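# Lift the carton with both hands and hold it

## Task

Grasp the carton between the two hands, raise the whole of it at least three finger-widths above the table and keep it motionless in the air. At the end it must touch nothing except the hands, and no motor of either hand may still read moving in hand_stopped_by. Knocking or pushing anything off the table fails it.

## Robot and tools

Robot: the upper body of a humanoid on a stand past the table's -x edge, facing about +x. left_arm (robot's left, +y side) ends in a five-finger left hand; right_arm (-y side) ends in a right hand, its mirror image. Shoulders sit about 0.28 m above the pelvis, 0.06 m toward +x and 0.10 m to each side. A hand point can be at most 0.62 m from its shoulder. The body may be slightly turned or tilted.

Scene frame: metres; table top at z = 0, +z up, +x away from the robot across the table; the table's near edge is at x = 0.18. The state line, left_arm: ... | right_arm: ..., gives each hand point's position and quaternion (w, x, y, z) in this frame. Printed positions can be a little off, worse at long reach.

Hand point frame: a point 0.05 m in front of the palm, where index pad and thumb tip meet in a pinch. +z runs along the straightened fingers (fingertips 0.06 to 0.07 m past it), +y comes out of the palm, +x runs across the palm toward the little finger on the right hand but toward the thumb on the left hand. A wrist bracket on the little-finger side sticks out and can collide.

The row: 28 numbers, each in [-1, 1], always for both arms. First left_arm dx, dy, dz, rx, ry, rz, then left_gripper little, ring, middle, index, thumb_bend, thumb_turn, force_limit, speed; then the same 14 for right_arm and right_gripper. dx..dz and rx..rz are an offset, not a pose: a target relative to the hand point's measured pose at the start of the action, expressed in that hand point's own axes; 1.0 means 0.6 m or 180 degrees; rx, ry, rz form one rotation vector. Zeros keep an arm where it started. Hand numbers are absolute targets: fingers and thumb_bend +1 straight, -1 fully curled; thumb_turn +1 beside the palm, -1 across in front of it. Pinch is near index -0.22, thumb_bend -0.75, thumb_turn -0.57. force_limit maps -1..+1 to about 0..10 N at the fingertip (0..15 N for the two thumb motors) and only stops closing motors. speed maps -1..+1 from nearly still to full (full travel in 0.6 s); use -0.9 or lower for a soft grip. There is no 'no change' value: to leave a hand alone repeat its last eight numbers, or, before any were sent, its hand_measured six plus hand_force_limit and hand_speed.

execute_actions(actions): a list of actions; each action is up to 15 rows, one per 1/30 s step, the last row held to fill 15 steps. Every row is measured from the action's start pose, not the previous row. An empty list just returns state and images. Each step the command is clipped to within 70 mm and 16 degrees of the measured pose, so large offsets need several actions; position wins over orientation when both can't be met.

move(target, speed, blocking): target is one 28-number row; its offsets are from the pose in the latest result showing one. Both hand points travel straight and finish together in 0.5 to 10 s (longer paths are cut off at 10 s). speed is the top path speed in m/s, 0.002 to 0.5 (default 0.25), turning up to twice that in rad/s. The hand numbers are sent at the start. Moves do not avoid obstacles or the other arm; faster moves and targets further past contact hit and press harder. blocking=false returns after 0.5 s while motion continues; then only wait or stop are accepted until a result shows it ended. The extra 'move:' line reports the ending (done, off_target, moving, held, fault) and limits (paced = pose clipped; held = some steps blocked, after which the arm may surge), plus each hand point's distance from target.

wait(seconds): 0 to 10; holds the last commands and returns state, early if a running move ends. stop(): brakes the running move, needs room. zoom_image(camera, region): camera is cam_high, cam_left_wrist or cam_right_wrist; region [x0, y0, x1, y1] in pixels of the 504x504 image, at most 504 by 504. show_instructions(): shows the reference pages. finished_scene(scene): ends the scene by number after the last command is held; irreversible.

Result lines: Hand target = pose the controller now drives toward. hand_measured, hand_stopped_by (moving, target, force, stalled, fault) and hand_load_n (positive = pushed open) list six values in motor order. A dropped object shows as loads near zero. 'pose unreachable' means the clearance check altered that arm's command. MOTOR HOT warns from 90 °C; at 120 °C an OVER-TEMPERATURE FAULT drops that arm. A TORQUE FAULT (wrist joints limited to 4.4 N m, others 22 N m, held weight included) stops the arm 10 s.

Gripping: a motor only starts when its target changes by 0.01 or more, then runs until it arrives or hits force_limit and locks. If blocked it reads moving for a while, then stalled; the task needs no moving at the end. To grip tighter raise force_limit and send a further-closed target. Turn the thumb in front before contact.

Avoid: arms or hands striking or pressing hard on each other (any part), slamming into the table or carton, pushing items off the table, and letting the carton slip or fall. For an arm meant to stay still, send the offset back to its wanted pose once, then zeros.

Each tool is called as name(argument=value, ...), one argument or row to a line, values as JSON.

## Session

execute_actions(
  actions=[],
)

Scene clock: 0.00 s.
left_arm: end_effector_position=(+0.0861, +0.1745, +0.4782) hand_measured=(+1.000, +1.000, +1.000, +1.000, +1.000, +1.000) hand_load_n=(+0.0, +0.0, +0.0, +0.0, +0.0, +0.0) hand_stopped_by=(target, target, target, target, target, target) hand_force_limit=0.00 hand_speed=-0.80 end_effector_quat_wxyz=(-0.001, -0.004, -0.107, +0.994) | right_arm: end_effector_position=(+0.1596, -0.0890, +0.4898) hand_measured=(+1.000, +1.000, +1.000, +1.000, +1.000, +1.000) hand_load_n=(+0.0, +0.0, +0.0, +0.0, +0.0, +0.0) hand_stopped_by=(target, target, target, target, target, target) hand_force_limit=0.00 hand_speed=-0.80 end_effector_quat_wxyz=(+0.988, -0.108, -0.007, +0.108)
Joint positions: left_arm=[-0.078  0.524  0.287 -0.614 -0.718 -1.053 -0.329] | right_arm=[-0.18  -0.406 -0.257 -0.552  0.469 -1.008  0.172]
Joint velocities: left_arm=[-0.005 -0.006  0.023  0.003  0.009  0.     0.   ] | right_arm=[ 0.002  0.003  0.    -0.002  0.002  0.     0.   ]
Motor temperatures (°C, as the motors report them): left_arm=[34 28 34 36 29 23 21] | right_arm=[34 40 27 32 27 20 25]
Hand target (left_arm): +0.086, +0.174, +0.478; -0.001, -0.004, -0.107, +0.994
Hand target (right_arm): +0.160, -0.089, +0.490; +0.988, -0.108, -0.007, +0.108

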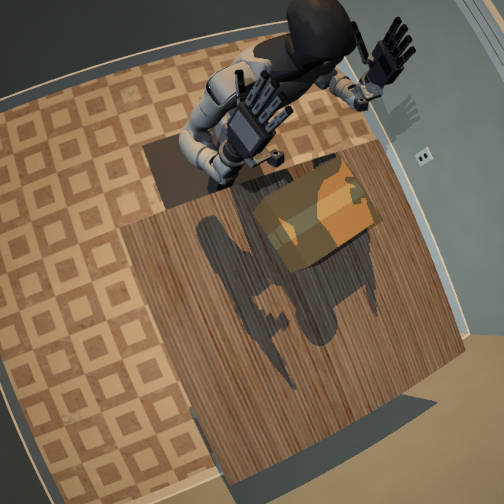

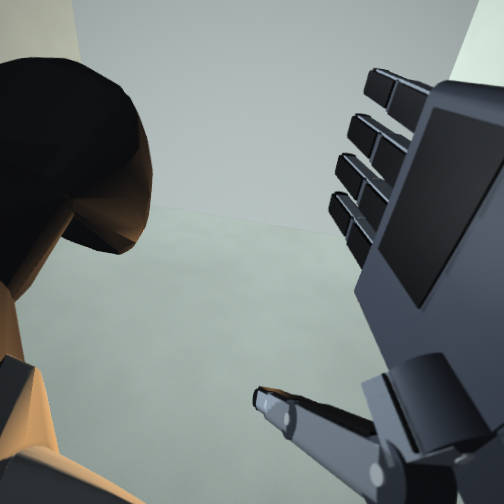

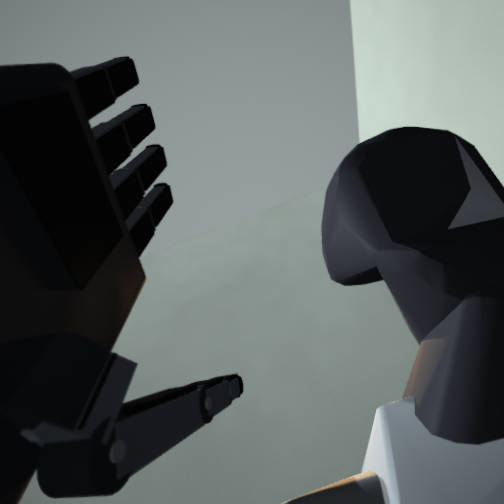

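zoom_image(
  camera="cam_high",
  region=[235, 130, 403, 298],
)

Region (235, 130, 403, 298) of cam_high's 504x504 image, scaled by 3.000, with more detail than that image has.

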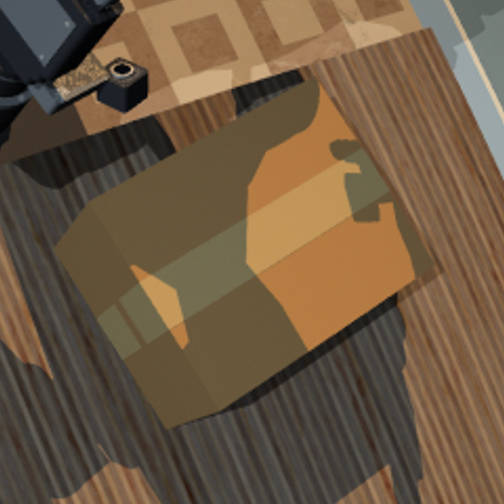

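move(
  target=[-0.400,0.027,-0.608,0.1531,-0.5489,-0.081,0.925,0.865,0.82,0.74,1,1,-0.6,-0.7,0.370,0.056,-0.627,0.1162,0.5604,0.1149,0.925,0.87,0.83,0.75,1,1,-0.6,-0.7],
  speed=0.35,
)

zoom_image(
  camera="cam_high",
  region=[200, 90, 410, 300],
)

Scene clock: 4.30 s.
left_arm: end_effector_position=(+0.3259, +0.2346, +0.1205) hand_measured=(+0.926, +0.866, +0.820, +0.740, +1.000, +1.000) hand_load_n=(+0.0, +0.0, +0.0, +0.0, +0.0, +0.0) hand_stopped_by=(target, target, target, target, target, target) hand_force_limit=-0.60 hand_speed=-0.70 end_effector_quat_wxyz=(+0.033, +0.755, +0.139, +0.640) | right_arm: end_effector_position=(+0.3889, -0.0993, +0.1129) hand_measured=(+0.926, +0.870, +0.830, +0.750, +1.000, +1.000) hand_load_n=(+0.0, +0.0, +0.0, +0.0, +0.0, +0.0) hand_stopped_by=(target, target, target, target, target, target) hand_force_limit=-0.60 hand_speed=-0.70 end_effector_quat_wxyz=(+0.610, +0.013, +0.782, +0.125)
Joint positions: left_arm=[ 0.108  0.421 -0.072  0.108 -0.617 -0.262 -0.085] | right_arm=[ 0.042 -0.376  0.122  0.225  0.649 -0.278  0.086]
Joint velocities: left_arm=[-0.008  0.006 -0.006  0.006  0.011  0.001  0.   ] | right_arm=[ 0.    -0.003 -0.009  0.003  0.     0.     0.   ]
Motor temperatures (°C, as the motors report them): left_arm=[34 28 34 36 29 23 20] | right_arm=[34 40 27 32 27 20 25]
Hand target (left_arm): +0.326, +0.236, +0.120; +0.032, +0.755, +0.142, +0.639
Hand target (right_arm): +0.389, -0.101, +0.112; +0.609, +0.015, +0.783, +0.124
Off the commanded pose (left_arm): 0.003 m, 0 deg.
Off the commanded pose (right_arm): 0.012 m, 2 deg.
move: off_target (right_arm)

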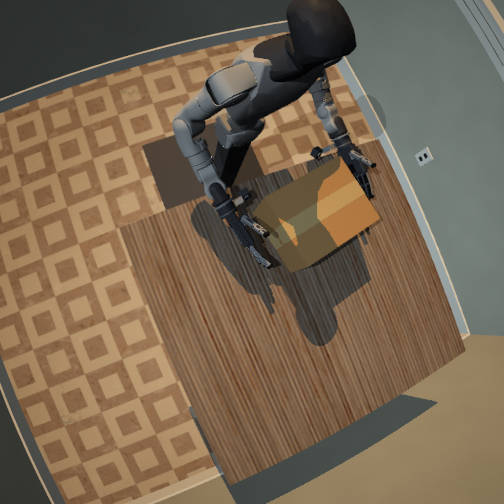

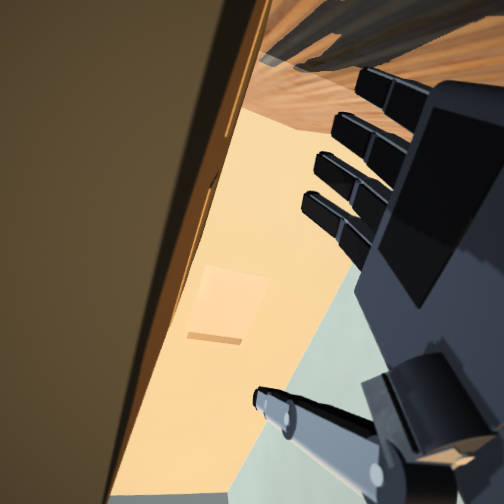

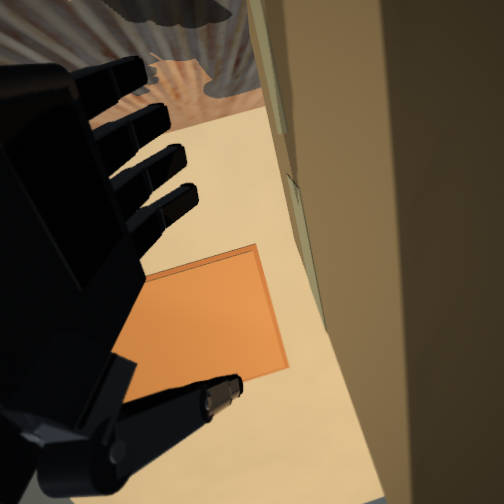

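Region (200, 90, 410, 300) of cam_high's 504x504 image, scaled by 2.400, with more detail than that image has.

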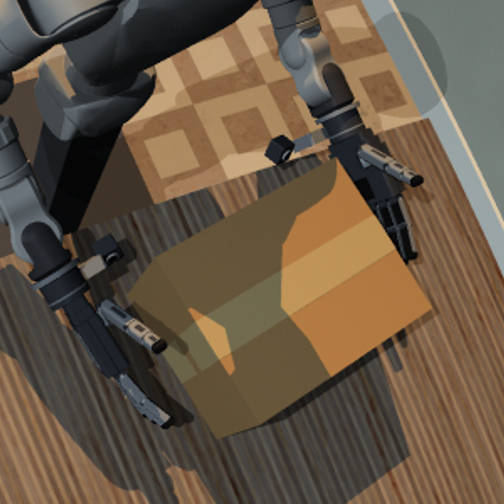

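execute_actions(
  actions=[],
)

Scene clock: 4.87 s.
left_arm: end_effector_position=(+0.3259, +0.2346, +0.1205) hand_measured=(+0.926, +0.866, +0.820, +0.740, +1.000, +1.000) hand_load_n=(+0.0, +0.0, +0.0, +0.0, +0.0, +0.0) hand_stopped_by=(target, target, target, target, target, target) hand_force_limit=-0.60 hand_speed=-0.70 end_effector_quat_wxyz=(+0.033, +0.755, +0.139, +0.640) | right_arm: end_effector_position=(+0.3889, -0.0993, +0.1129) hand_measured=(+0.926, +0.870, +0.830, +0.750, +1.000, +1.000) hand_load_n=(+0.0, +0.0, +0.0, +0.0, +0.0, +0.0) hand_stopped_by=(target, target, target, target, target, target) hand_force_limit=-0.60 hand_speed=-0.70 end_effector_quat_wxyz=(+0.610, +0.013, +0.782, +0.125)
Joint positions: left_arm=[ 0.108  0.421 -0.072  0.108 -0.617 -0.261 -0.085] | right_arm=[ 0.042 -0.376  0.122  0.225  0.649 -0.278  0.086]
Joint velocities: left_arm=[ 0.002  0.008  0.003 -0.005 -0.014  0.     0.   ] | right_arm=[-0.008 -0.005  0.003  0.003 -0.002  0.     0.   ]
Motor temperatures (°C, as the motors report them): left_arm=[34 28 34 36 29 23 20] | right_arm=[34 40 27 32 27 20 25]
Hand target (left_arm): +0.326, +0.236, +0.120; +0.032, +0.755, +0.142, +0.639
Hand target (right_arm): +0.389, -0.101, +0.112; +0.609, +0.015, +0.783, +0.124
Off the commanded pose (left_arm): 0.003 m, 0 deg.
Off the commanded pose (right_arm): 0.012 m, 2 deg.

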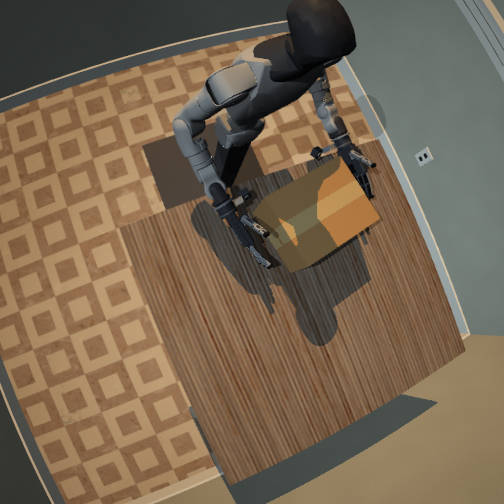

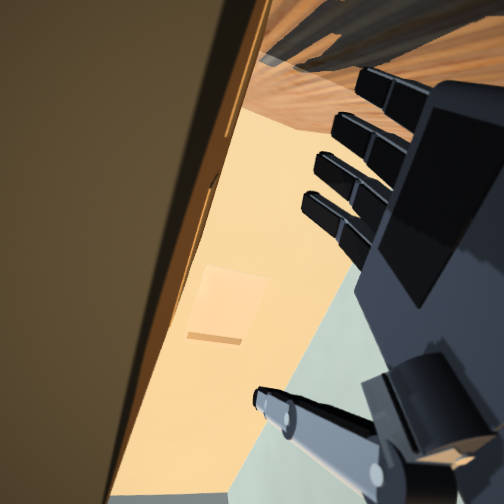

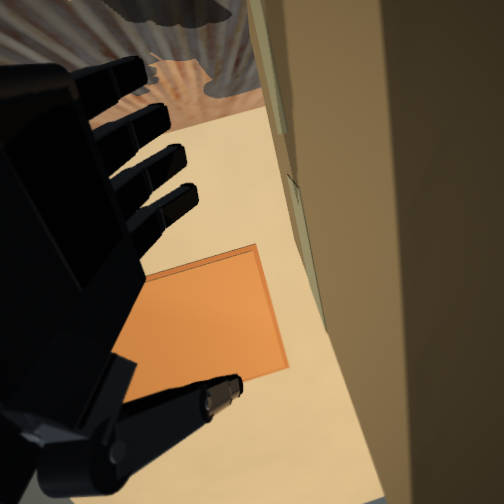

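move(
  target=[-0.028,0.0665,0.011,0,0,0,0.925,0.865,0.82,0.74,1,1,-0.6,-0.7,0.034,0.086,0,-0.01,0,0,0.925,0.87,0.83,0.75,1,1,-0.6,-0.7],
  speed=0.08,
)

Scene clock: 6.03 s.
left_arm: end_effector_position=(+0.3354, +0.1934, +0.1105) hand_measured=(+0.926, +0.866, +0.820, +0.740, +1.000, +1.000) hand_load_n=(+0.0, +0.0, +0.0, +0.0, +0.0, +0.0) hand_stopped_by=(target, target, target, target, target, target) hand_force_limit=-0.60 hand_speed=-0.70 end_effector_quat_wxyz=(+0.035, +0.756, +0.142, +0.638) | right_arm: end_effector_position=(+0.3755, -0.0482, +0.1017) hand_measured=(+0.926, +0.870, +0.830, +0.750, +1.000, +1.000) hand_load_n=(+0.0, +0.0, +0.0, +0.0, +0.0, +0.0) hand_stopped_by=(target, target, target, target, target, target) hand_force_limit=-0.60 hand_speed=-0.70 end_effector_quat_wxyz=(+0.607, +0.007, +0.783, +0.136)
Joint positions: left_arm=[ 0.078  0.303 -0.166  0.123 -0.492 -0.285  0.022] | right_arm=[ 0.036 -0.248  0.228  0.232  0.519 -0.326 -0.015]
Joint velocities: left_arm=[ 0.003 -0.011 -0.006 -0.005 -0.003 -0.001  0.001] | right_arm=[-0.015  0.002 -0.009 -0.002 -0.012 -0.001  0.   ]
Motor temperatures (°C, as the motors report them): left_arm=[34 28 34 36 29 23 20] | right_arm=[34 40 27 33 27 20 25]
Hand target (left_arm): +0.336, +0.193, +0.111; +0.033, +0.756, +0.141, +0.638
Hand target (right_arm): +0.376, -0.047, +0.101; +0.608, +0.004, +0.782, +0.135
Off the commanded pose (left_arm): 0.002 m, 1 deg.
Off the commanded pose (right_arm): 0.004 m, 1 deg.
move: off_target (right_arm)

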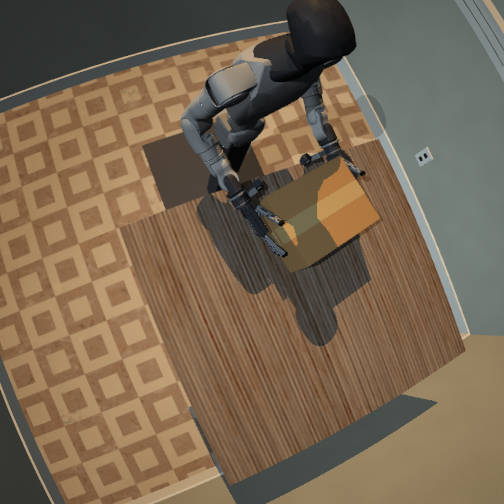

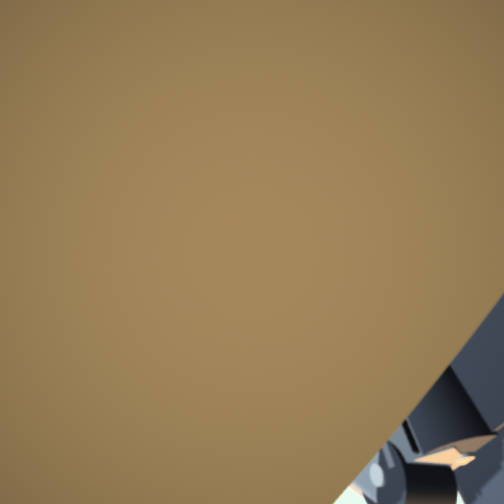

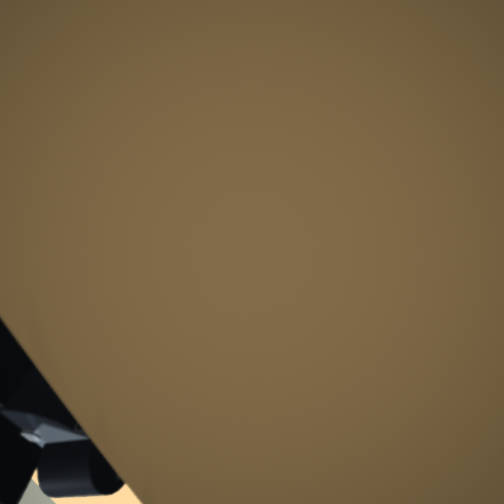

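execute_actions(
  actions=[
    [[-0.001,0.004,-0.001,-0.002,0,0,0.925,0.865,0.82,0.74,1,1,-0.6,-0.7,0.000,0.004,0,-0.002,0,0,0.925,0.87,0.83,0.75,1,1,-0.6,-0.7],[-0.002,0.008,-0.001,-0.003,0,0,0.925,0.865,0.82,0.74,1,1,-0.6,-0.7,0.001,0.008,-0.001,-0.003,0,0,0.925,0.87,0.83,0.75,1,1,-0.6,-0.7],[-0.002,0.012,-0.002,-0.004,-0.001,0,0.925,0.865,0.82,0.74,1,1,-0.6,-0.7,0.001,0.012,-0.001,-0.004,0,0,0.925,0.87,0.83,0.75,1,1,-0.6,-0.7],[-0.003,0.016,-0.003,-0.006,-0.001,0,0.925,0.865,0.82,0.74,1,1,-0.6,-0.7,0.002,0.016,-0.002,-0.006,0,0,0.925,0.87,0.83,0.75,1,1,-0.6,-0.7],[-0.004,0.020,-0.003,-0.008,-0.001,0,0.925,0.865,0.82,0.74,1,1,-0.6,-0.7,0.002,0.020,-0.002,-0.008,0,0,0.925,0.87,0.83,0.75,1,1,-0.6,-0.7],[-0.005,0.024,-0.004,-0.010,-0.002,0,0.925,0.865,0.82,0.74,1,1,-0.6,-0.7,0.003,0.024,-0.003,-0.010,0.001,-0.001,0.925,0.87,0.83,0.75,1,1,-0.6,-0.7],[-0.006,0.028,-0.005,-0.012,-0.002,0,0.925,0.865,0.82,0.74,1,1,-0.6,-0.7,0.003,0.028,-0.003,-0.012,0.001,-0.001,0.925,0.87,0.83,0.75,1,1,-0.6,-0.7],[-0.007,0.032,-0.005,-0.014,-0.002,0,0.925,0.865,0.82,0.74,1,1,-0.6,-0.7,0.004,0.032,-0.004,-0.014,0.001,-0.001,0.925,0.87,0.83,0.75,1,1,-0.6,-0.7],[-0.008,0.036,-0.006,-0.016,-0.003,0,0.925,0.865,0.82,0.74,1,1,-0.6,-0.7,0.004,0.036,-0.004,-0.016,0.001,-0.001,0.925,0.87,0.83,0.75,1,1,-0.6,-0.7],[-0.008,0.040,-0.007,-0.018,-0.003,0,0.925,0.865,0.82,0.74,1,1,-0.6,-0.7,0.005,0.040,-0.005,-0.018,0.001,-0.001,0.925,0.87,0.83,0.75,1,1,-0.6,-0.7],[-0.009,0.044,-0.008,-0.020,-0.003,0,0.925,0.865,0.82,0.74,1,1,-0.6,-0.7,0.005,0.044,-0.005,-0.020,0.002,-0.002,0.925,0.87,0.83,0.75,1,1,-0.6,-0.7],[-0.010,0.048,-0.008,-0.022,-0.004,0,0.925,0.865,0.82,0.74,1,1,-0.6,-0.7,0.006,0.048,-0.006,-0.022,0.002,-0.002,0.925,0.87,0.83,0.75,1,1,-0.6,-0.7],[-0.011,0.052,-0.009,-0.024,-0.004,0,0.925,0.865,0.82,0.74,1,1,-0.6,-0.7,0.006,0.052,-0.006,-0.024,0.002,-0.002,0.925,0.87,0.83,0.75,1,1,-0.6,-0.7],[-0.012,0.056,-0.010,-0.026,-0.005,0,0.925,0.865,0.82,0.74,1,1,-0.6,-0.7,0.007,0.056,-0.007,-0.026,0.002,-0.002,0.925,0.87,0.83,0.75,1,1,-0.6,-0.7],[-0.013,0.060,-0.011,-0.028,-0.005,0,0.925,0.865,0.82,0.74,1,1,-0.6,-0.7,0.007,0.060,-0.007,-0.028,0.002,-0.002,0.925,0.87,0.83,0.75,1,1,-0.6,-0.7]],
  ],
)

wait(
  seconds=0.2,
)

Scene clock: 7.07 s.
left_arm: end_effector_position=(+0.3356, +0.1855, +0.1111) hand_measured=(+0.926, +0.866, +0.820, +0.740, +1.000, +1.000) hand_load_n=(+4.5, +0.5, +0.0, +0.0, +0.0, +0.0) hand_stopped_by=(target, target, target, target, target, target) hand_force_limit=-0.60 hand_speed=-0.70 end_effector_quat_wxyz=(+0.034, +0.757, +0.137, +0.638) | right_arm: end_effector_position=(+0.3732, -0.0450, +0.1017) hand_measured=(+0.926, +0.870, +0.830, +0.750, +1.000, +1.000) hand_load_n=(+0.5, +1.0, +0.5, +0.0, +0.0, +0.5) hand_stopped_by=(target, target, target, target, target, target) hand_force_limit=-0.60 hand_speed=-0.70 end_effector_quat_wxyz=(+0.607, +0.009, +0.783, +0.135)
Joint positions: left_arm=[ 0.08   0.3   -0.195  0.111 -0.475 -0.289  0.051] | right_arm=[ 0.043 -0.25   0.254  0.218  0.519 -0.332 -0.045]
Joint velocities: left_arm=[ 0.003  0.051 -0.058 -0.037  0.014  0.     0.095] | right_arm=[ 0.    -0.015  0.066  0.002  0.005 -0.051 -0.064]
Motor temperatures (°C, as the motors report them): left_arm=[34 28 34 36 29 23 21] | right_arm=[34 40 27 33 27 21 25]
Hand target (left_arm): +0.333, +0.157, +0.113; +0.069, +0.759, +0.114, +0.637
Hand target (right_arm): +0.363, -0.015, +0.106; +0.605, -0.023, +0.778, +0.168
Off the commanded pose (left_arm): 0.030 m, 5 deg.
Off the commanded pose (right_arm): 0.033 m, 5 deg.

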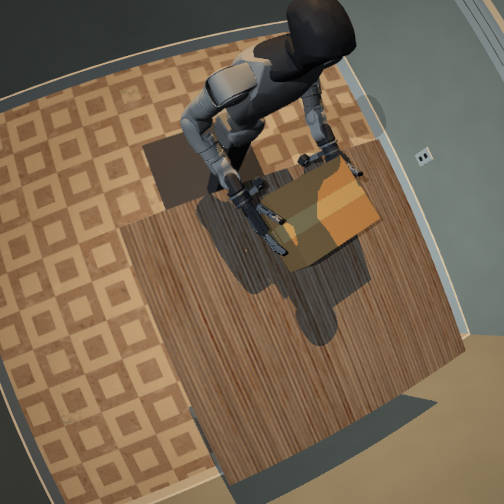

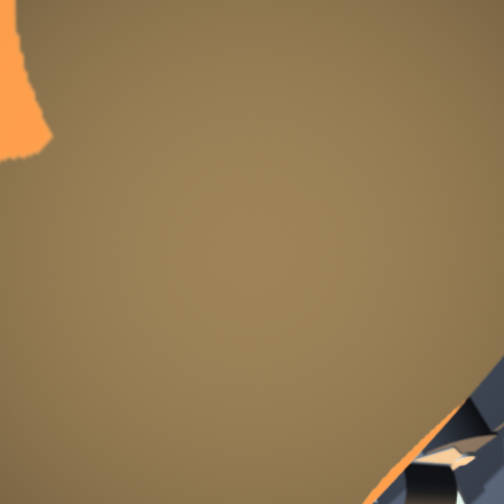

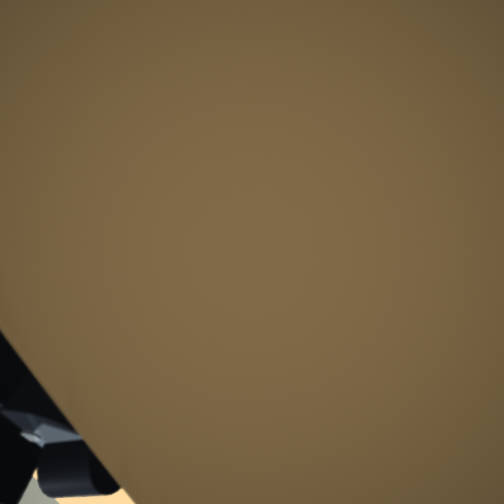

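Scene clock: 7.27 s.
left_arm: end_effector_position=(+0.3353, +0.1855, +0.1109) hand_measured=(+0.926, +0.866, +0.820, +0.740, +1.000, +1.000) hand_load_n=(+5.0, +0.5, +0.0, +0.0, +0.0, +0.0) hand_stopped_by=(target, target, target, target, target, target) hand_force_limit=-0.60 hand_speed=-0.70 end_effector_quat_wxyz=(+0.032, +0.757, +0.136, +0.638) | right_arm: end_effector_position=(+0.3727, -0.0445, +0.1016) hand_measured=(+0.926, +0.870, +0.830, +0.750, +1.000, +1.000) hand_load_n=(+0.0, +1.0, +0.5, +0.0, +0.0, +0.5) hand_stopped_by=(target, target, target, target, target, target) hand_force_limit=-0.60 hand_speed=-0.70 end_effector_quat_wxyz=(+0.607, +0.009, +0.783, +0.135)
Joint positions: left_arm=[ 0.081  0.304 -0.199  0.111 -0.473 -0.292  0.057] | right_arm=[ 0.044 -0.252  0.259  0.218  0.519 -0.335 -0.05 ]
Joint velocities: left_arm=[ 0.003 -0.008 -0.005  0.    -0.011  0.     0.001] | right_arm=[-0.011  0.006  0.    -0.003 -0.009  0.     0.   ]
Motor temperatures (°C, as the motors report them): left_arm=[34 28 34 36 29 23 21] | right_arm=[34 40 27 33 27 21 25]
Hand target (left_arm): +0.333, +0.157, +0.113; +0.069, +0.759, +0.114, +0.637
Hand target (right_arm): +0.363, -0.015, +0.106; +0.605, -0.023, +0.778, +0.168
Off the commanded pose (left_arm): 0.029 m, 5 deg.
Off the commanded pose (right_arm): 0.032 m, 5 deg.
wait: 0.20 s; at rest by 0.17 s

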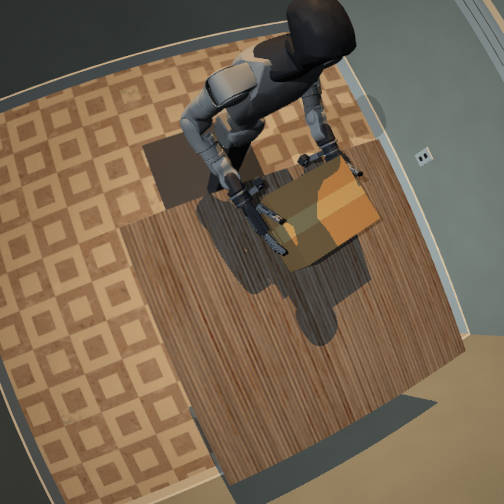

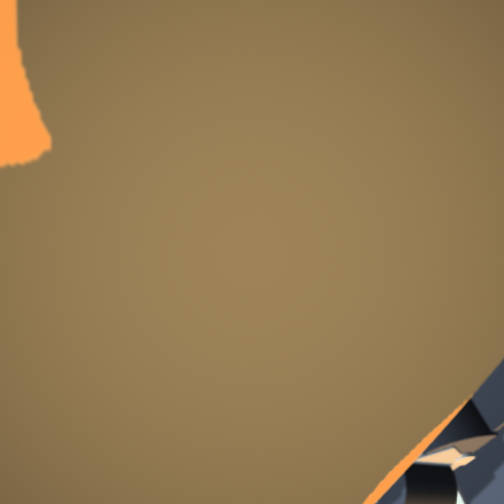

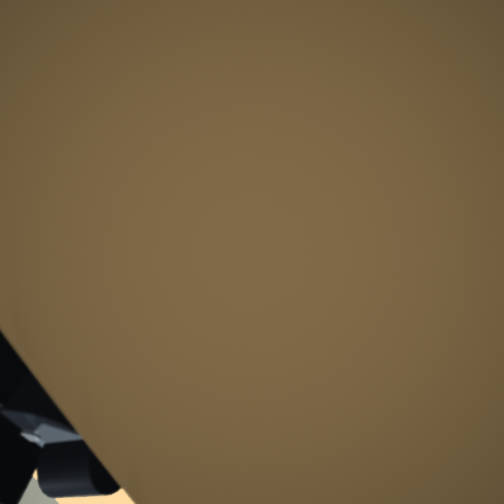

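execute_actions(
  actions=[
    [[-0.011,0.051,-0.012,-0.030,-0.005,0.001,0.925,0.865,0.82,0.74,1,1,-0.6,-0.7,0.007,0.057,-0.008,-0.031,0.002,-0.002,0.925,0.87,0.83,0.75,1,1,-0.6,-0.7],[-0.012,0.057,-0.013,-0.031,-0.006,0.002,0.925,0.865,0.82,0.74,1,1,-0.6,-0.7,0.008,0.062,-0.008,-0.034,0.002,-0.002,0.925,0.87,0.83,0.75,1,1,-0.6,-0.7],[-0.013,0.062,-0.014,-0.033,-0.006,0.003,0.925,0.865,0.82,0.74,1,1,-0.6,-0.7,0.009,0.067,-0.009,-0.038,0.003,-0.003,0.925,0.87,0.83,0.75,1,1,-0.6,-0.7],[-0.014,0.068,-0.015,-0.035,-0.007,0.004,0.925,0.865,0.82,0.74,1,1,-0.6,-0.7,0.010,0.072,-0.009,-0.041,0.003,-0.003,0.925,0.87,0.83,0.75,1,1,-0.6,-0.7],[-0.015,0.073,-0.016,-0.036,-0.007,0.005,0.925,0.865,0.82,0.74,1,1,-0.6,-0.7,0.011,0.078,-0.010,-0.044,0.003,-0.003,0.925,0.87,0.83,0.75,1,1,-0.6,-0.7],[-0.016,0.078,-0.018,-0.038,-0.008,0.005,0.925,0.865,0.82,0.74,1,1,-0.6,-0.7,0.011,0.083,-0.011,-0.047,0.003,-0.003,0.925,0.87,0.83,0.75,1,1,-0.6,-0.7],[-0.017,0.084,-0.019,-0.040,-0.008,0.006,0.925,0.865,0.82,0.74,1,1,-0.6,-0.7,0.012,0.088,-0.011,-0.050,0.004,-0.004,0.925,0.87,0.83,0.75,1,1,-0.6,-0.7],[-0.018,0.089,-0.020,-0.042,-0.009,0.007,0.925,0.865,0.82,0.74,1,1,-0.6,-0.7,0.013,0.093,-0.012,-0.054,0.004,-0.004,0.925,0.87,0.83,0.75,1,1,-0.6,-0.7],[-0.019,0.095,-0.021,-0.043,-0.009,0.007,0.925,0.865,0.82,0.74,1,1,-0.6,-0.7,0.014,0.098,-0.012,-0.057,0.004,-0.004,0.925,0.87,0.83,0.75,1,1,-0.6,-0.7],[-0.020,0.100,-0.022,-0.045,-0.010,0.008,0.925,0.865,0.82,0.74,1,1,-0.6,-0.7,0.015,0.103,-0.013,-0.060,0.004,-0.004,0.925,0.87,0.83,0.75,1,1,-0.6,-0.7]],
  ],
)

Scene clock: 11.10 s.
left_arm: end_effector_position=(+0.3284, +0.1829, +0.1094) hand_measured=(+0.926, +0.866, +0.820, +0.740, +1.000, +1.000) hand_load_n=(+0.5, +0.0, +0.0, +0.0, +0.0, +1.5) hand_stopped_by=(target, target, target, target, target, target) hand_force_limit=-0.60 hand_speed=-0.70 end_effector_quat_wxyz=(+0.017, +0.762, +0.141, +0.631) | right_arm: end_effector_position=(+0.3710, -0.0437, +0.1019) hand_measured=(+0.926, +0.870, +0.830, +0.750, +1.000, +1.000) hand_load_n=(+1.5, +1.5, +0.5, +0.0, -0.5, +1.0) hand_stopped_by=(target, target, target, target, target, target) hand_force_limit=-0.60 hand_speed=-0.70 end_effector_quat_wxyz=(+0.608, +0.007, +0.782, +0.140)
Joint positions: left_arm=[ 0.116  0.341 -0.265  0.059 -0.477 -0.3    0.157] | right_arm=[ 0.036 -0.287  0.308  0.232  0.559 -0.372 -0.065]
Joint velocities: left_arm=[-0.003  0.11  -0.132 -0.021 -0.081 -0.056  0.122] | right_arm=[-0.02  -0.069  0.115  0.025  0.097 -0.078 -0.07 ]
Motor temperatures (°C, as the motors report them): left_arm=[34 28 34 37 29 23 22] | right_arm=[35 40 28 33 27 21 28]
Hand target (left_arm): +0.326, +0.126, +0.116; +0.080, +0.764, +0.081, +0.635
Hand target (right_arm): +0.350, +0.011, +0.109; +0.601, -0.054, +0.771, +0.203
Off the commanded pose (left_arm): 0.060 m, 10 deg.
Off the commanded pose (right_arm): 0.062 m, 10 deg.

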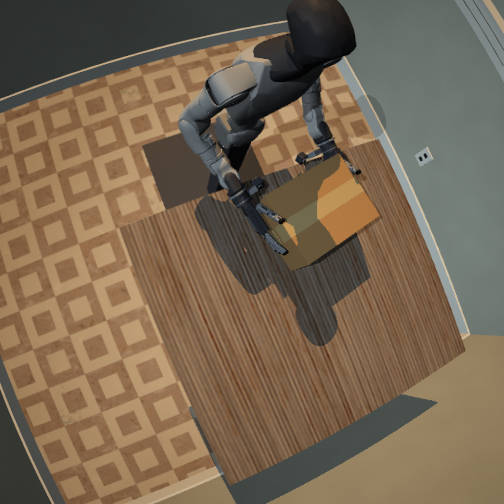

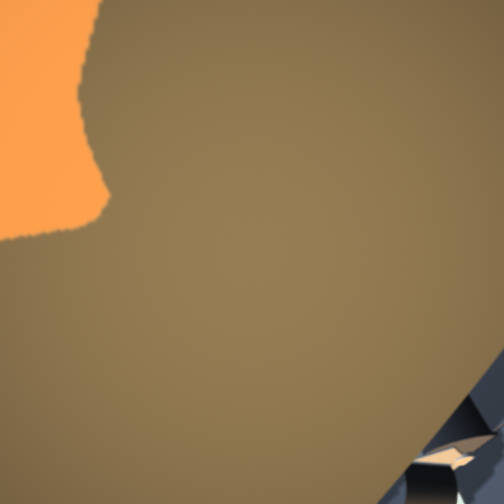

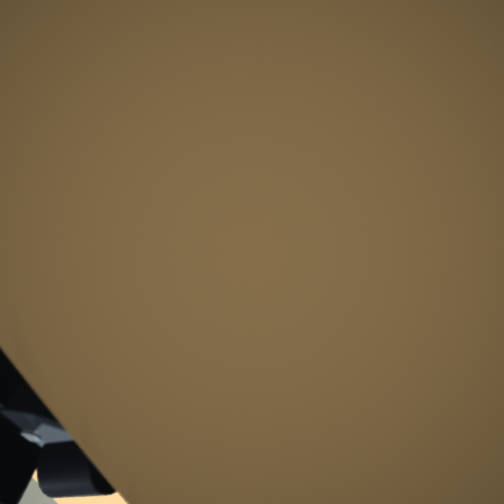

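execute_actions(
  actions=[],
)

Scene clock: 11.33 s.
left_arm: end_effector_position=(+0.3280, +0.1828, +0.1094) hand_measured=(+0.926, +0.866, +0.820, +0.740, +1.000, +1.000) hand_load_n=(+0.5, +0.0, +0.0, +0.0, +0.0, +1.5) hand_stopped_by=(target, target, target, target, target, target) hand_force_limit=-0.60 hand_speed=-0.70 end_effector_quat_wxyz=(+0.017, +0.762, +0.141, +0.631) | right_arm: end_effector_position=(+0.3711, -0.0437, +0.1019) hand_measured=(+0.926, +0.870, +0.830, +0.750, +1.000, +1.000) hand_load_n=(+1.5, +1.5, +0.5, +0.0, -0.5, +1.5) hand_stopped_by=(target, target, target, target, target, target) hand_force_limit=-0.60 hand_speed=-0.70 end_effector_quat_wxyz=(+0.608, +0.008, +0.782, +0.140)
Joint positions: left_arm=[ 0.116  0.349 -0.275  0.058 -0.483 -0.304  0.165] | right_arm=[ 0.033 -0.293  0.316  0.234  0.566 -0.377 -0.07 ]
Joint velocities: left_arm=[-0.006  0.003  0.005 -0.002 -0.011  0.     0.   ] | right_arm=[ 0.    -0.002  0.     0.002 -0.005  0.     0.   ]
Motor temperatures (°C, as the motors report them): left_arm=[34 28 34 37 29 23 23] | right_arm=[35 40 28 33 27 21 28]
Hand target (left_arm): +0.326, +0.126, +0.116; +0.080, +0.764, +0.081, +0.635
Hand target (right_arm): +0.350, +0.011, +0.109; +0.601, -0.054, +0.771, +0.203
Off the commanded pose (left_arm): 0.060 m, 10 deg.
Off the commanded pose (right_arm): 0.062 m, 10 deg.

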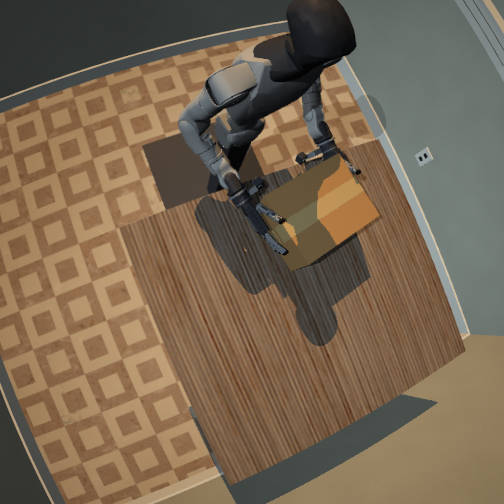

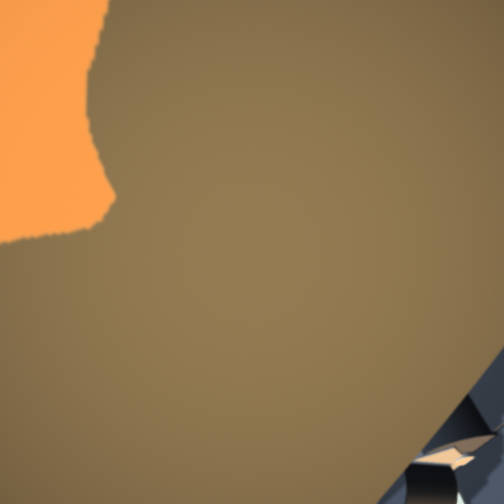

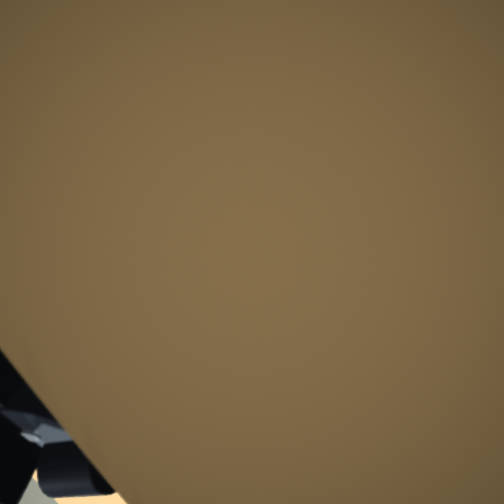

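execute_actions(
  actions=[
    [[-0.015,0.099,-0.010,-0.057,-0.005,0.005,0.88,0.80,0.75,0.67,1,1,-0.6,-0.8,0.014,0.102,-0.011,-0.058,0.004,-0.004,0.90,0.84,0.78,0.69,1,1,-0.6,-0.8],[-0.015,0.099,-0.009,-0.059,-0.005,0.005,0.88,0.80,0.75,0.67,1,1,-0.6,-0.8,0.014,0.102,-0.011,-0.059,0.004,-0.004,0.90,0.84,0.78,0.69,1,1,-0.6,-0.8],[-0.015,0.100,-0.008,-0.061,-0.005,0.005,0.88,0.80,0.75,0.67,1,1,-0.6,-0.8,0.014,0.102,-0.011,-0.060,0.004,-0.004,0.90,0.84,0.78,0.69,1,1,-0.6,-0.8],[-0.015,0.100,-0.007,-0.063,-0.005,0.005,0.88,0.80,0.75,0.67,1,1,-0.6,-0.8,0.014,0.102,-0.011,-0.061,0.004,-0.004,0.90,0.84,0.78,0.69,1,1,-0.6,-0.8],[-0.015,0.101,-0.006,-0.065,-0.005,0.005,0.88,0.80,0.75,0.67,1,1,-0.6,-0.8,0.014,0.102,-0.011,-0.062,0.004,-0.004,0.90,0.84,0.78,0.69,1,1,-0.6,-0.8],[-0.015,0.101,-0.005,-0.067,-0.005,0.005,0.88,0.80,0.75,0.67,1,1,-0.6,-0.8,0.014,0.103,-0.011,-0.063,0.004,-0.004,0.90,0.84,0.78,0.69,1,1,-0.6,-0.8],[-0.015,0.102,-0.004,-0.069,-0.005,0.005,0.88,0.80,0.75,0.67,1,1,-0.6,-0.8,0.014,0.103,-0.011,-0.064,0.004,-0.004,0.90,0.84,0.78,0.69,1,1,-0.6,-0.8]],
  ],
)

Scene clock: 12.23 s.
left_arm: end_effector_position=(+0.3339, +0.1836, +0.1096) hand_measured=(+0.916, +0.846, +0.788, +0.686, +1.000, +1.000) hand_load_n=(+0.5, +1.5, +3.0, +3.5, +0.5, +0.5) hand_stopped_by=(force, force, force, force, target, target) hand_force_limit=-0.60 hand_speed=-0.80 end_effector_quat_wxyz=(+0.025, +0.760, +0.128, +0.636) | right_arm: end_effector_position=(+0.3714, -0.0458, +0.1013) hand_measured=(+0.926, +0.862, +0.810, +0.720, +1.000, +1.000) hand_load_n=(+0.0, +2.0, +5.5, +6.0, +0.0, +0.0) hand_stopped_by=(force, force, force, force, target, target) hand_force_limit=-0.60 hand_speed=-0.80 end_effector_quat_wxyz=(+0.610, +0.001, +0.780, +0.140)
Joint positions: left_arm=[ 0.062  0.414 -0.331  0.117 -0.545 -0.356  0.165] | right_arm=[ 0.013 -0.344  0.373  0.262  0.612 -0.423 -0.087]
Joint velocities: left_arm=[-0.041  0.1   -0.129  0.032 -0.097 -0.084  0.084] | right_arm=[-0.028 -0.072  0.138  0.02   0.1   -0.071 -0.08 ]
Motor temperatures (°C, as the motors report them): left_arm=[34 28 35 37 29 23 24] | right_arm=[35 40 28 34 27 21 30]
Hand target (left_arm): +0.332, +0.125, +0.116; +0.095, +0.761, +0.068, +0.638
Hand target (right_arm): +0.349, +0.012, +0.110; +0.601, -0.059, +0.768, +0.213
Off the commanded pose (left_arm): 0.062 m, 11 deg.
Off the commanded pose (right_arm): 0.065 m, 11 deg.

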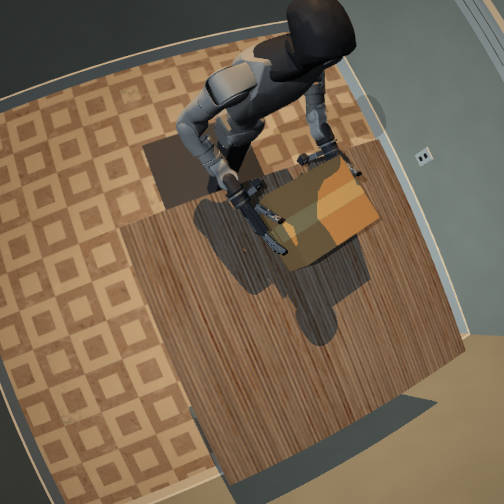

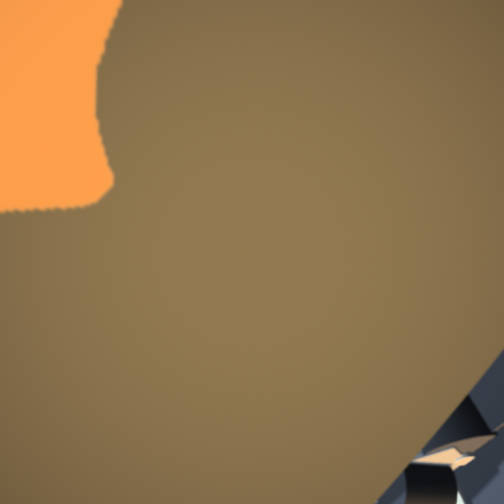

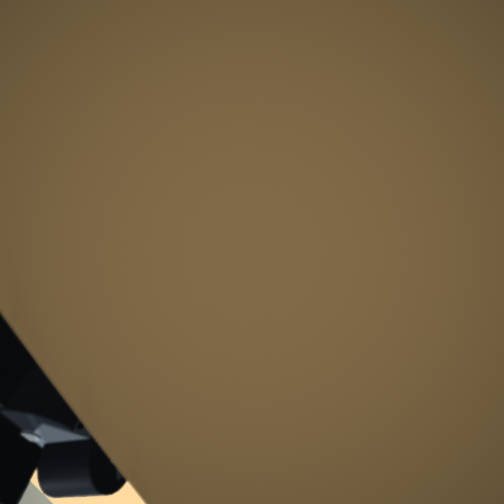

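execute_actions(
  actions=[
    [[-0.017,0.103,-0.014,-0.060,-0.005,0.003,0.88,0.80,0.75,0.67,1,1,-0.6,-0.8,0.013,0.106,-0.012,-0.059,0.004,-0.002,0.90,0.84,0.78,0.69,1,1,-0.6,-0.8],[-0.017,0.103,-0.014,-0.059,-0.005,0.003,0.88,0.80,0.75,0.67,1,1,-0.6,-0.8,0.013,0.106,-0.012,-0.057,0.004,-0.002,0.90,0.84,0.78,0.69,1,1,-0.6,-0.8],[-0.017,0.103,-0.014,-0.059,-0.005,0.003,0.88,0.80,0.75,0.67,1,1,-0.6,-0.8,0.013,0.106,-0.012,-0.055,0.004,-0.002,0.90,0.84,0.78,0.69,1,1,-0.6,-0.8],[-0.017,0.103,-0.014,-0.059,-0.005,0.003,0.88,0.80,0.75,0.67,1,1,-0.6,-0.8,0.013,0.106,-0.012,-0.053,0.004,-0.002,0.90,0.84,0.78,0.69,1,1,-0.6,-0.8]],
  ],
)

Scene clock: 13.03 s.
left_arm: end_effector_position=(+0.3350, +0.1836, +0.1103) hand_measured=(+0.916, +0.846, +0.788, +0.686, +1.000, +1.000) hand_load_n=(+0.5, +1.5, +2.0, +2.5, +0.5, +1.0) hand_stopped_by=(force, force, force, force, target, target) hand_force_limit=-0.60 hand_speed=-0.80 end_effector_quat_wxyz=(+0.025, +0.758, +0.130, +0.639) | right_arm: end_effector_position=(+0.3712, -0.0454, +0.1013) hand_measured=(+0.926, +0.862, +0.810, +0.720, +1.000, +1.000) hand_load_n=(+0.0, +1.0, +3.5, +4.0, +0.0, +1.0) hand_stopped_by=(force, force, force, force, target, target) hand_force_limit=-0.60 hand_speed=-0.80 end_effector_quat_wxyz=(+0.610, +0.009, +0.782, +0.132)
Joint positions: left_arm=[ 0.035  0.463 -0.405  0.138 -0.592 -0.408  0.214] | right_arm=[ 0.002 -0.38   0.449  0.254  0.647 -0.458 -0.167]
Joint velocities: left_arm=[-0.049  0.112 -0.129  0.021 -0.072 -0.09   0.087] | right_arm=[-0.052 -0.092  0.127  0.009  0.091 -0.059 -0.09 ]
Motor temperatures (°C, as the motors report them): left_arm=[35 28 35 37 29 23 25] | right_arm=[35 40 28 34 27 21 32]
Hand target (left_arm): +0.330, +0.124, +0.115; +0.093, +0.760, +0.066, +0.640
Hand target (right_arm): +0.348, +0.011, +0.110; +0.603, -0.053, +0.770, +0.201
Off the commanded pose (left_arm): 0.063 m, 11 deg.
Off the commanded pose (right_arm): 0.064 m, 11 deg.

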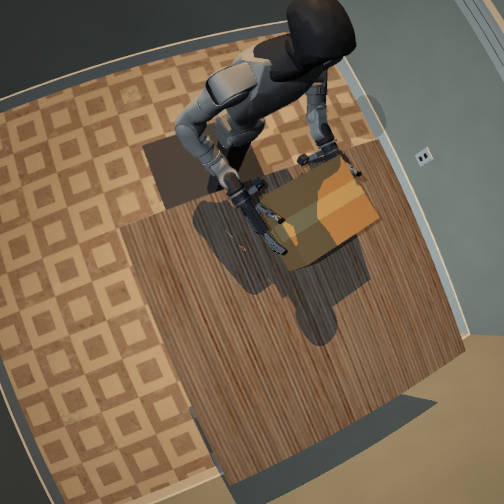

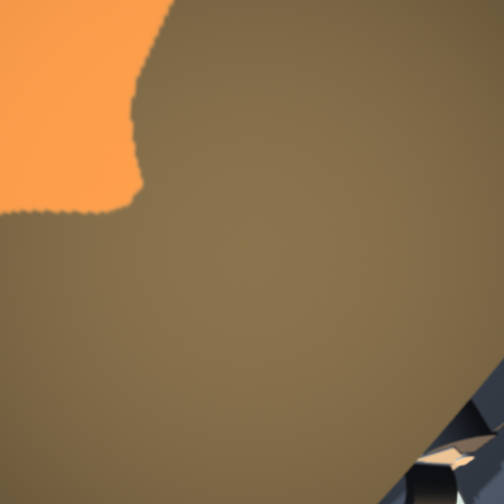

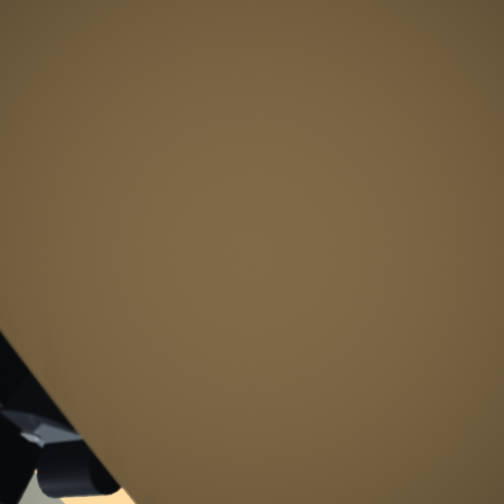

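execute_actions(
  actions=[
    [[-0.015,0.104,-0.016,-0.060,-0.007,0.003,0.88,0.80,0.75,0.67,1,1,-0.6,-0.8,0.010,0.106,-0.012,-0.059,0.003,-0.002,0.90,0.84,0.78,0.69,1,1,-0.6,-0.8],[-0.012,0.104,-0.016,-0.060,-0.006,0.003,0.88,0.80,0.75,0.67,1,1,-0.6,-0.8,0.007,0.106,-0.012,-0.059,0.002,-0.002,0.90,0.84,0.78,0.69,1,1,-0.6,-0.8],[-0.008,0.105,-0.016,-0.060,-0.005,0.003,0.88,0.80,0.75,0.67,1,1,-0.6,-0.8,0.003,0.107,-0.013,-0.059,0.001,-0.002,0.90,0.84,0.78,0.69,1,1,-0.6,-0.8],[-0.005,0.106,-0.016,-0.060,-0.004,0.003,0.88,0.80,0.75,0.67,1,1,-0.6,-0.8,0.000,0.108,-0.013,-0.059,0.000,-0.002,0.90,0.84,0.78,0.69,1,1,-0.6,-0.8],[-0.002,0.107,-0.017,-0.060,-0.003,0.003,0.88,0.80,0.75,0.67,1,1,-0.6,-0.8,-0.003,0.109,-0.013,-0.059,-0.001,-0.002,0.90,0.84,0.78,0.69,1,1,-0.6,-0.8],[0.001,0.107,-0.017,-0.060,-0.002,0.003,0.88,0.80,0.75,0.67,1,1,-0.6,-0.8,-0.006,0.110,-0.014,-0.059,-0.002,-0.002,0.90,0.84,0.78,0.69,1,1,-0.6,-0.8],[0.004,0.108,-0.017,-0.060,-0.001,0.003,0.88,0.80,0.75,0.67,1,1,-0.6,-0.8,-0.009,0.110,-0.014,-0.059,-0.003,-0.002,0.90,0.84,0.78,0.69,1,1,-0.6,-0.8],[0.008,0.109,-0.017,-0.060,0.000,0.003,0.88,0.80,0.75,0.67,1,1,-0.6,-0.8,-0.013,0.111,-0.014,-0.059,-0.004,-0.002,0.90,0.84,0.78,0.69,1,1,-0.6,-0.8],[0.011,0.110,-0.017,-0.060,0.001,0.003,0.88,0.80,0.75,0.67,1,1,-0.6,-0.8,-0.016,0.112,-0.014,-0.059,-0.005,-0.002,0.90,0.84,0.78,0.69,1,1,-0.6,-0.8],[0.014,0.110,-0.017,-0.060,0.002,0.003,0.88,0.80,0.75,0.67,1,1,-0.6,-0.8,-0.019,0.113,-0.015,-0.059,-0.006,-0.002,0.90,0.84,0.78,0.69,1,1,-0.6,-0.8],[0.017,0.111,-0.018,-0.060,0.003,0.003,0.88,0.80,0.75,0.67,1,1,-0.6,-0.8,-0.022,0.113,-0.015,-0.059,-0.007,-0.002,0.90,0.84,0.78,0.69,1,1,-0.6,-0.8],[0.020,0.112,-0.018,-0.060,0.004,0.003,0.88,0.80,0.75,0.67,1,1,-0.6,-0.8,-0.025,0.114,-0.015,-0.059,-0.008,-0.002,0.90,0.84,0.78,0.69,1,1,-0.6,-0.8],[0.024,0.113,-0.018,-0.060,0.005,0.003,0.88,0.80,0.75,0.67,1,1,-0.6,-0.8,-0.029,0.115,-0.016,-0.059,-0.009,-0.002,0.90,0.84,0.78,0.69,1,1,-0.6,-0.8],[0.027,0.113,-0.018,-0.060,0.006,0.003,0.88,0.80,0.75,0.67,1,1,-0.6,-0.8,-0.032,0.116,-0.016,-0.059,-0.010,-0.002,0.90,0.84,0.78,0.69,1,1,-0.6,-0.8],[0.030,0.114,-0.018,-0.060,0.006,0.003,0.88,0.80,0.75,0.67,1,1,-0.6,-0.8,-0.035,0.116,-0.016,-0.059,-0.010,-0.002,0.90,0.84,0.78,0.69,1,1,-0.6,-0.8]],
  ],
)

wait(
  seconds=0.3,
)

Scene clock: 14.17 s.
left_arm: end_effector_position=(+0.3401, +0.1829, +0.1336) hand_measured=(+0.916, +0.846, +0.788, +0.686, +1.000, +1.000) hand_load_n=(+2.5, +2.0, +2.0, +2.0, -1.0, +0.5) hand_stopped_by=(force, force, force, force, target, target) hand_force_limit=-0.60 hand_speed=-0.80 end_effector_quat_wxyz=(+0.026, +0.745, +0.134, +0.653) | right_arm: end_effector_position=(+0.3766, -0.0440, +0.1289) hand_measured=(+0.926, +0.862, +0.810, +0.718, +1.000, +1.000) hand_load_n=(+2.0, +3.0, +3.0, +2.0, -1.0, +0.5) hand_stopped_by=(force, force, force, force, target, target) hand_force_limit=-0.60 hand_speed=-0.80 end_effector_quat_wxyz=(+0.629, +0.022, +0.765, +0.137)
Joint positions: left_arm=[ 0.015  0.544 -0.476  0.036 -0.638 -0.411  0.321] | right_arm=[-0.012 -0.454  0.518  0.141  0.69  -0.477 -0.275]
Joint velocities: left_arm=[-0.075  0.181 -0.115 -0.288 -0.072 -0.001  0.223] | right_arm=[-0.063 -0.201  0.101 -0.341  0.046  0.    -0.269]
Motor temperatures (°C, as the motors report them): left_arm=[35 28 35 37 29 23 27] | right_arm=[35 40 28 34 27 21 34]
Hand target (left_arm): +0.334, +0.124, +0.144; +0.092, +0.745, +0.067, +0.657
Hand target (right_arm): +0.352, +0.012, +0.138; +0.622, -0.048, +0.755, +0.203
Off the commanded pose (left_arm): 0.063 m, 11 deg.
Off the commanded pose (right_arm): 0.064 m, 11 deg.

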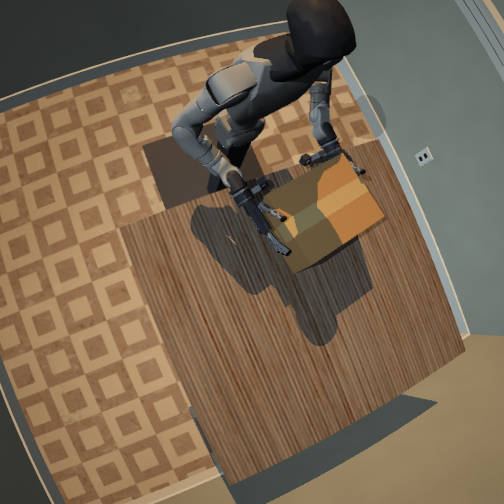

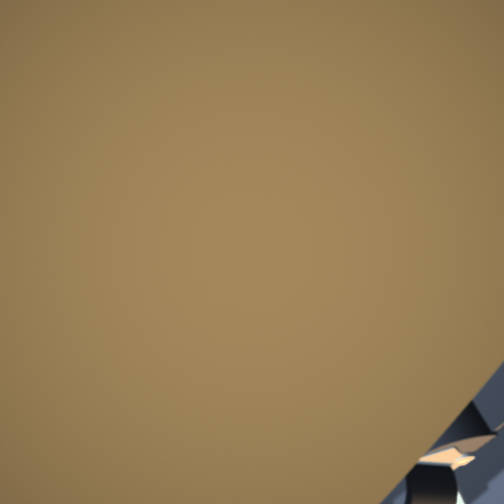

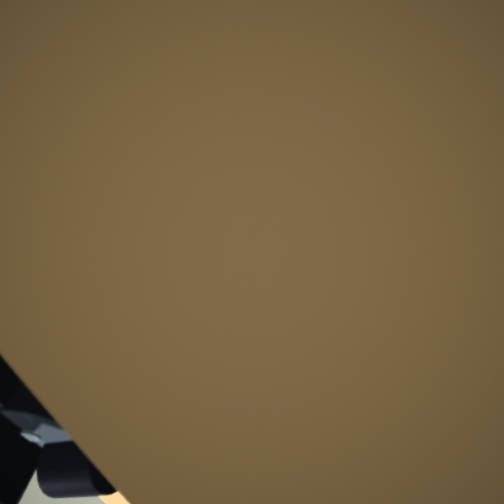

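Scene clock: 14.47 s.
left_arm: end_effector_position=(+0.3415, +0.1827, +0.1392) hand_measured=(+0.916, +0.846, +0.788, +0.686, +1.000, +1.000) hand_load_n=(+3.0, +2.0, +2.0, +1.5, -1.0, +0.5) hand_stopped_by=(force, force, force, force, target, target) hand_force_limit=-0.60 hand_speed=-0.80 end_effector_quat_wxyz=(+0.026, +0.742, +0.135, +0.656) | right_arm: end_effector_position=(+0.3780, -0.0437, +0.1345) hand_measured=(+0.926, +0.862, +0.810, +0.718, +1.000, +1.000) hand_load_n=(+2.5, +3.0, +3.0, +1.5, -1.0, +0.5) hand_stopped_by=(force, force, force, force, target, target) hand_force_limit=-0.60 hand_speed=-0.80 end_effector_quat_wxyz=(+0.633, +0.023, +0.762, +0.137)
Joint positions: left_arm=[ 0.009  0.56  -0.486  0.012 -0.645 -0.407  0.341] | right_arm=[-0.016 -0.471  0.528  0.115  0.698 -0.474 -0.296]
Joint velocities: left_arm=[-0.005 -0.009  0.    -0.005  0.     0.     0.   ] | right_arm=[-0.011 -0.002  0.005  0.003 -0.008  0.     0.   ]
Motor temperatures (°C, as the motors report them): left_arm=[35 28 35 37 29 23 27] | right_arm=[35 40 28 34 27 21 35]
Hand target (left_arm): +0.334, +0.124, +0.144; +0.092, +0.745, +0.067, +0.657
Hand target (right_arm): +0.352, +0.012, +0.138; +0.622, -0.048, +0.755, +0.203
Off the commanded pose (left_arm): 0.063 m, 11 deg.
Off the commanded pose (right_arm): 0.064 m, 11 deg.
wait: 0.30 s; at rest by 0.23 s

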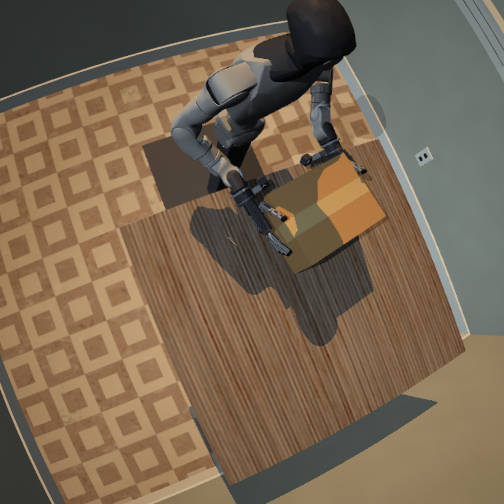

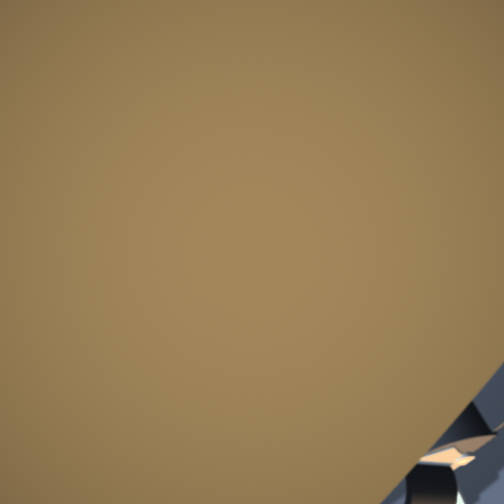

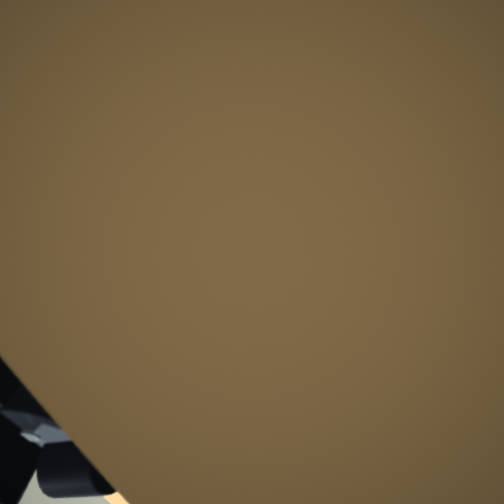

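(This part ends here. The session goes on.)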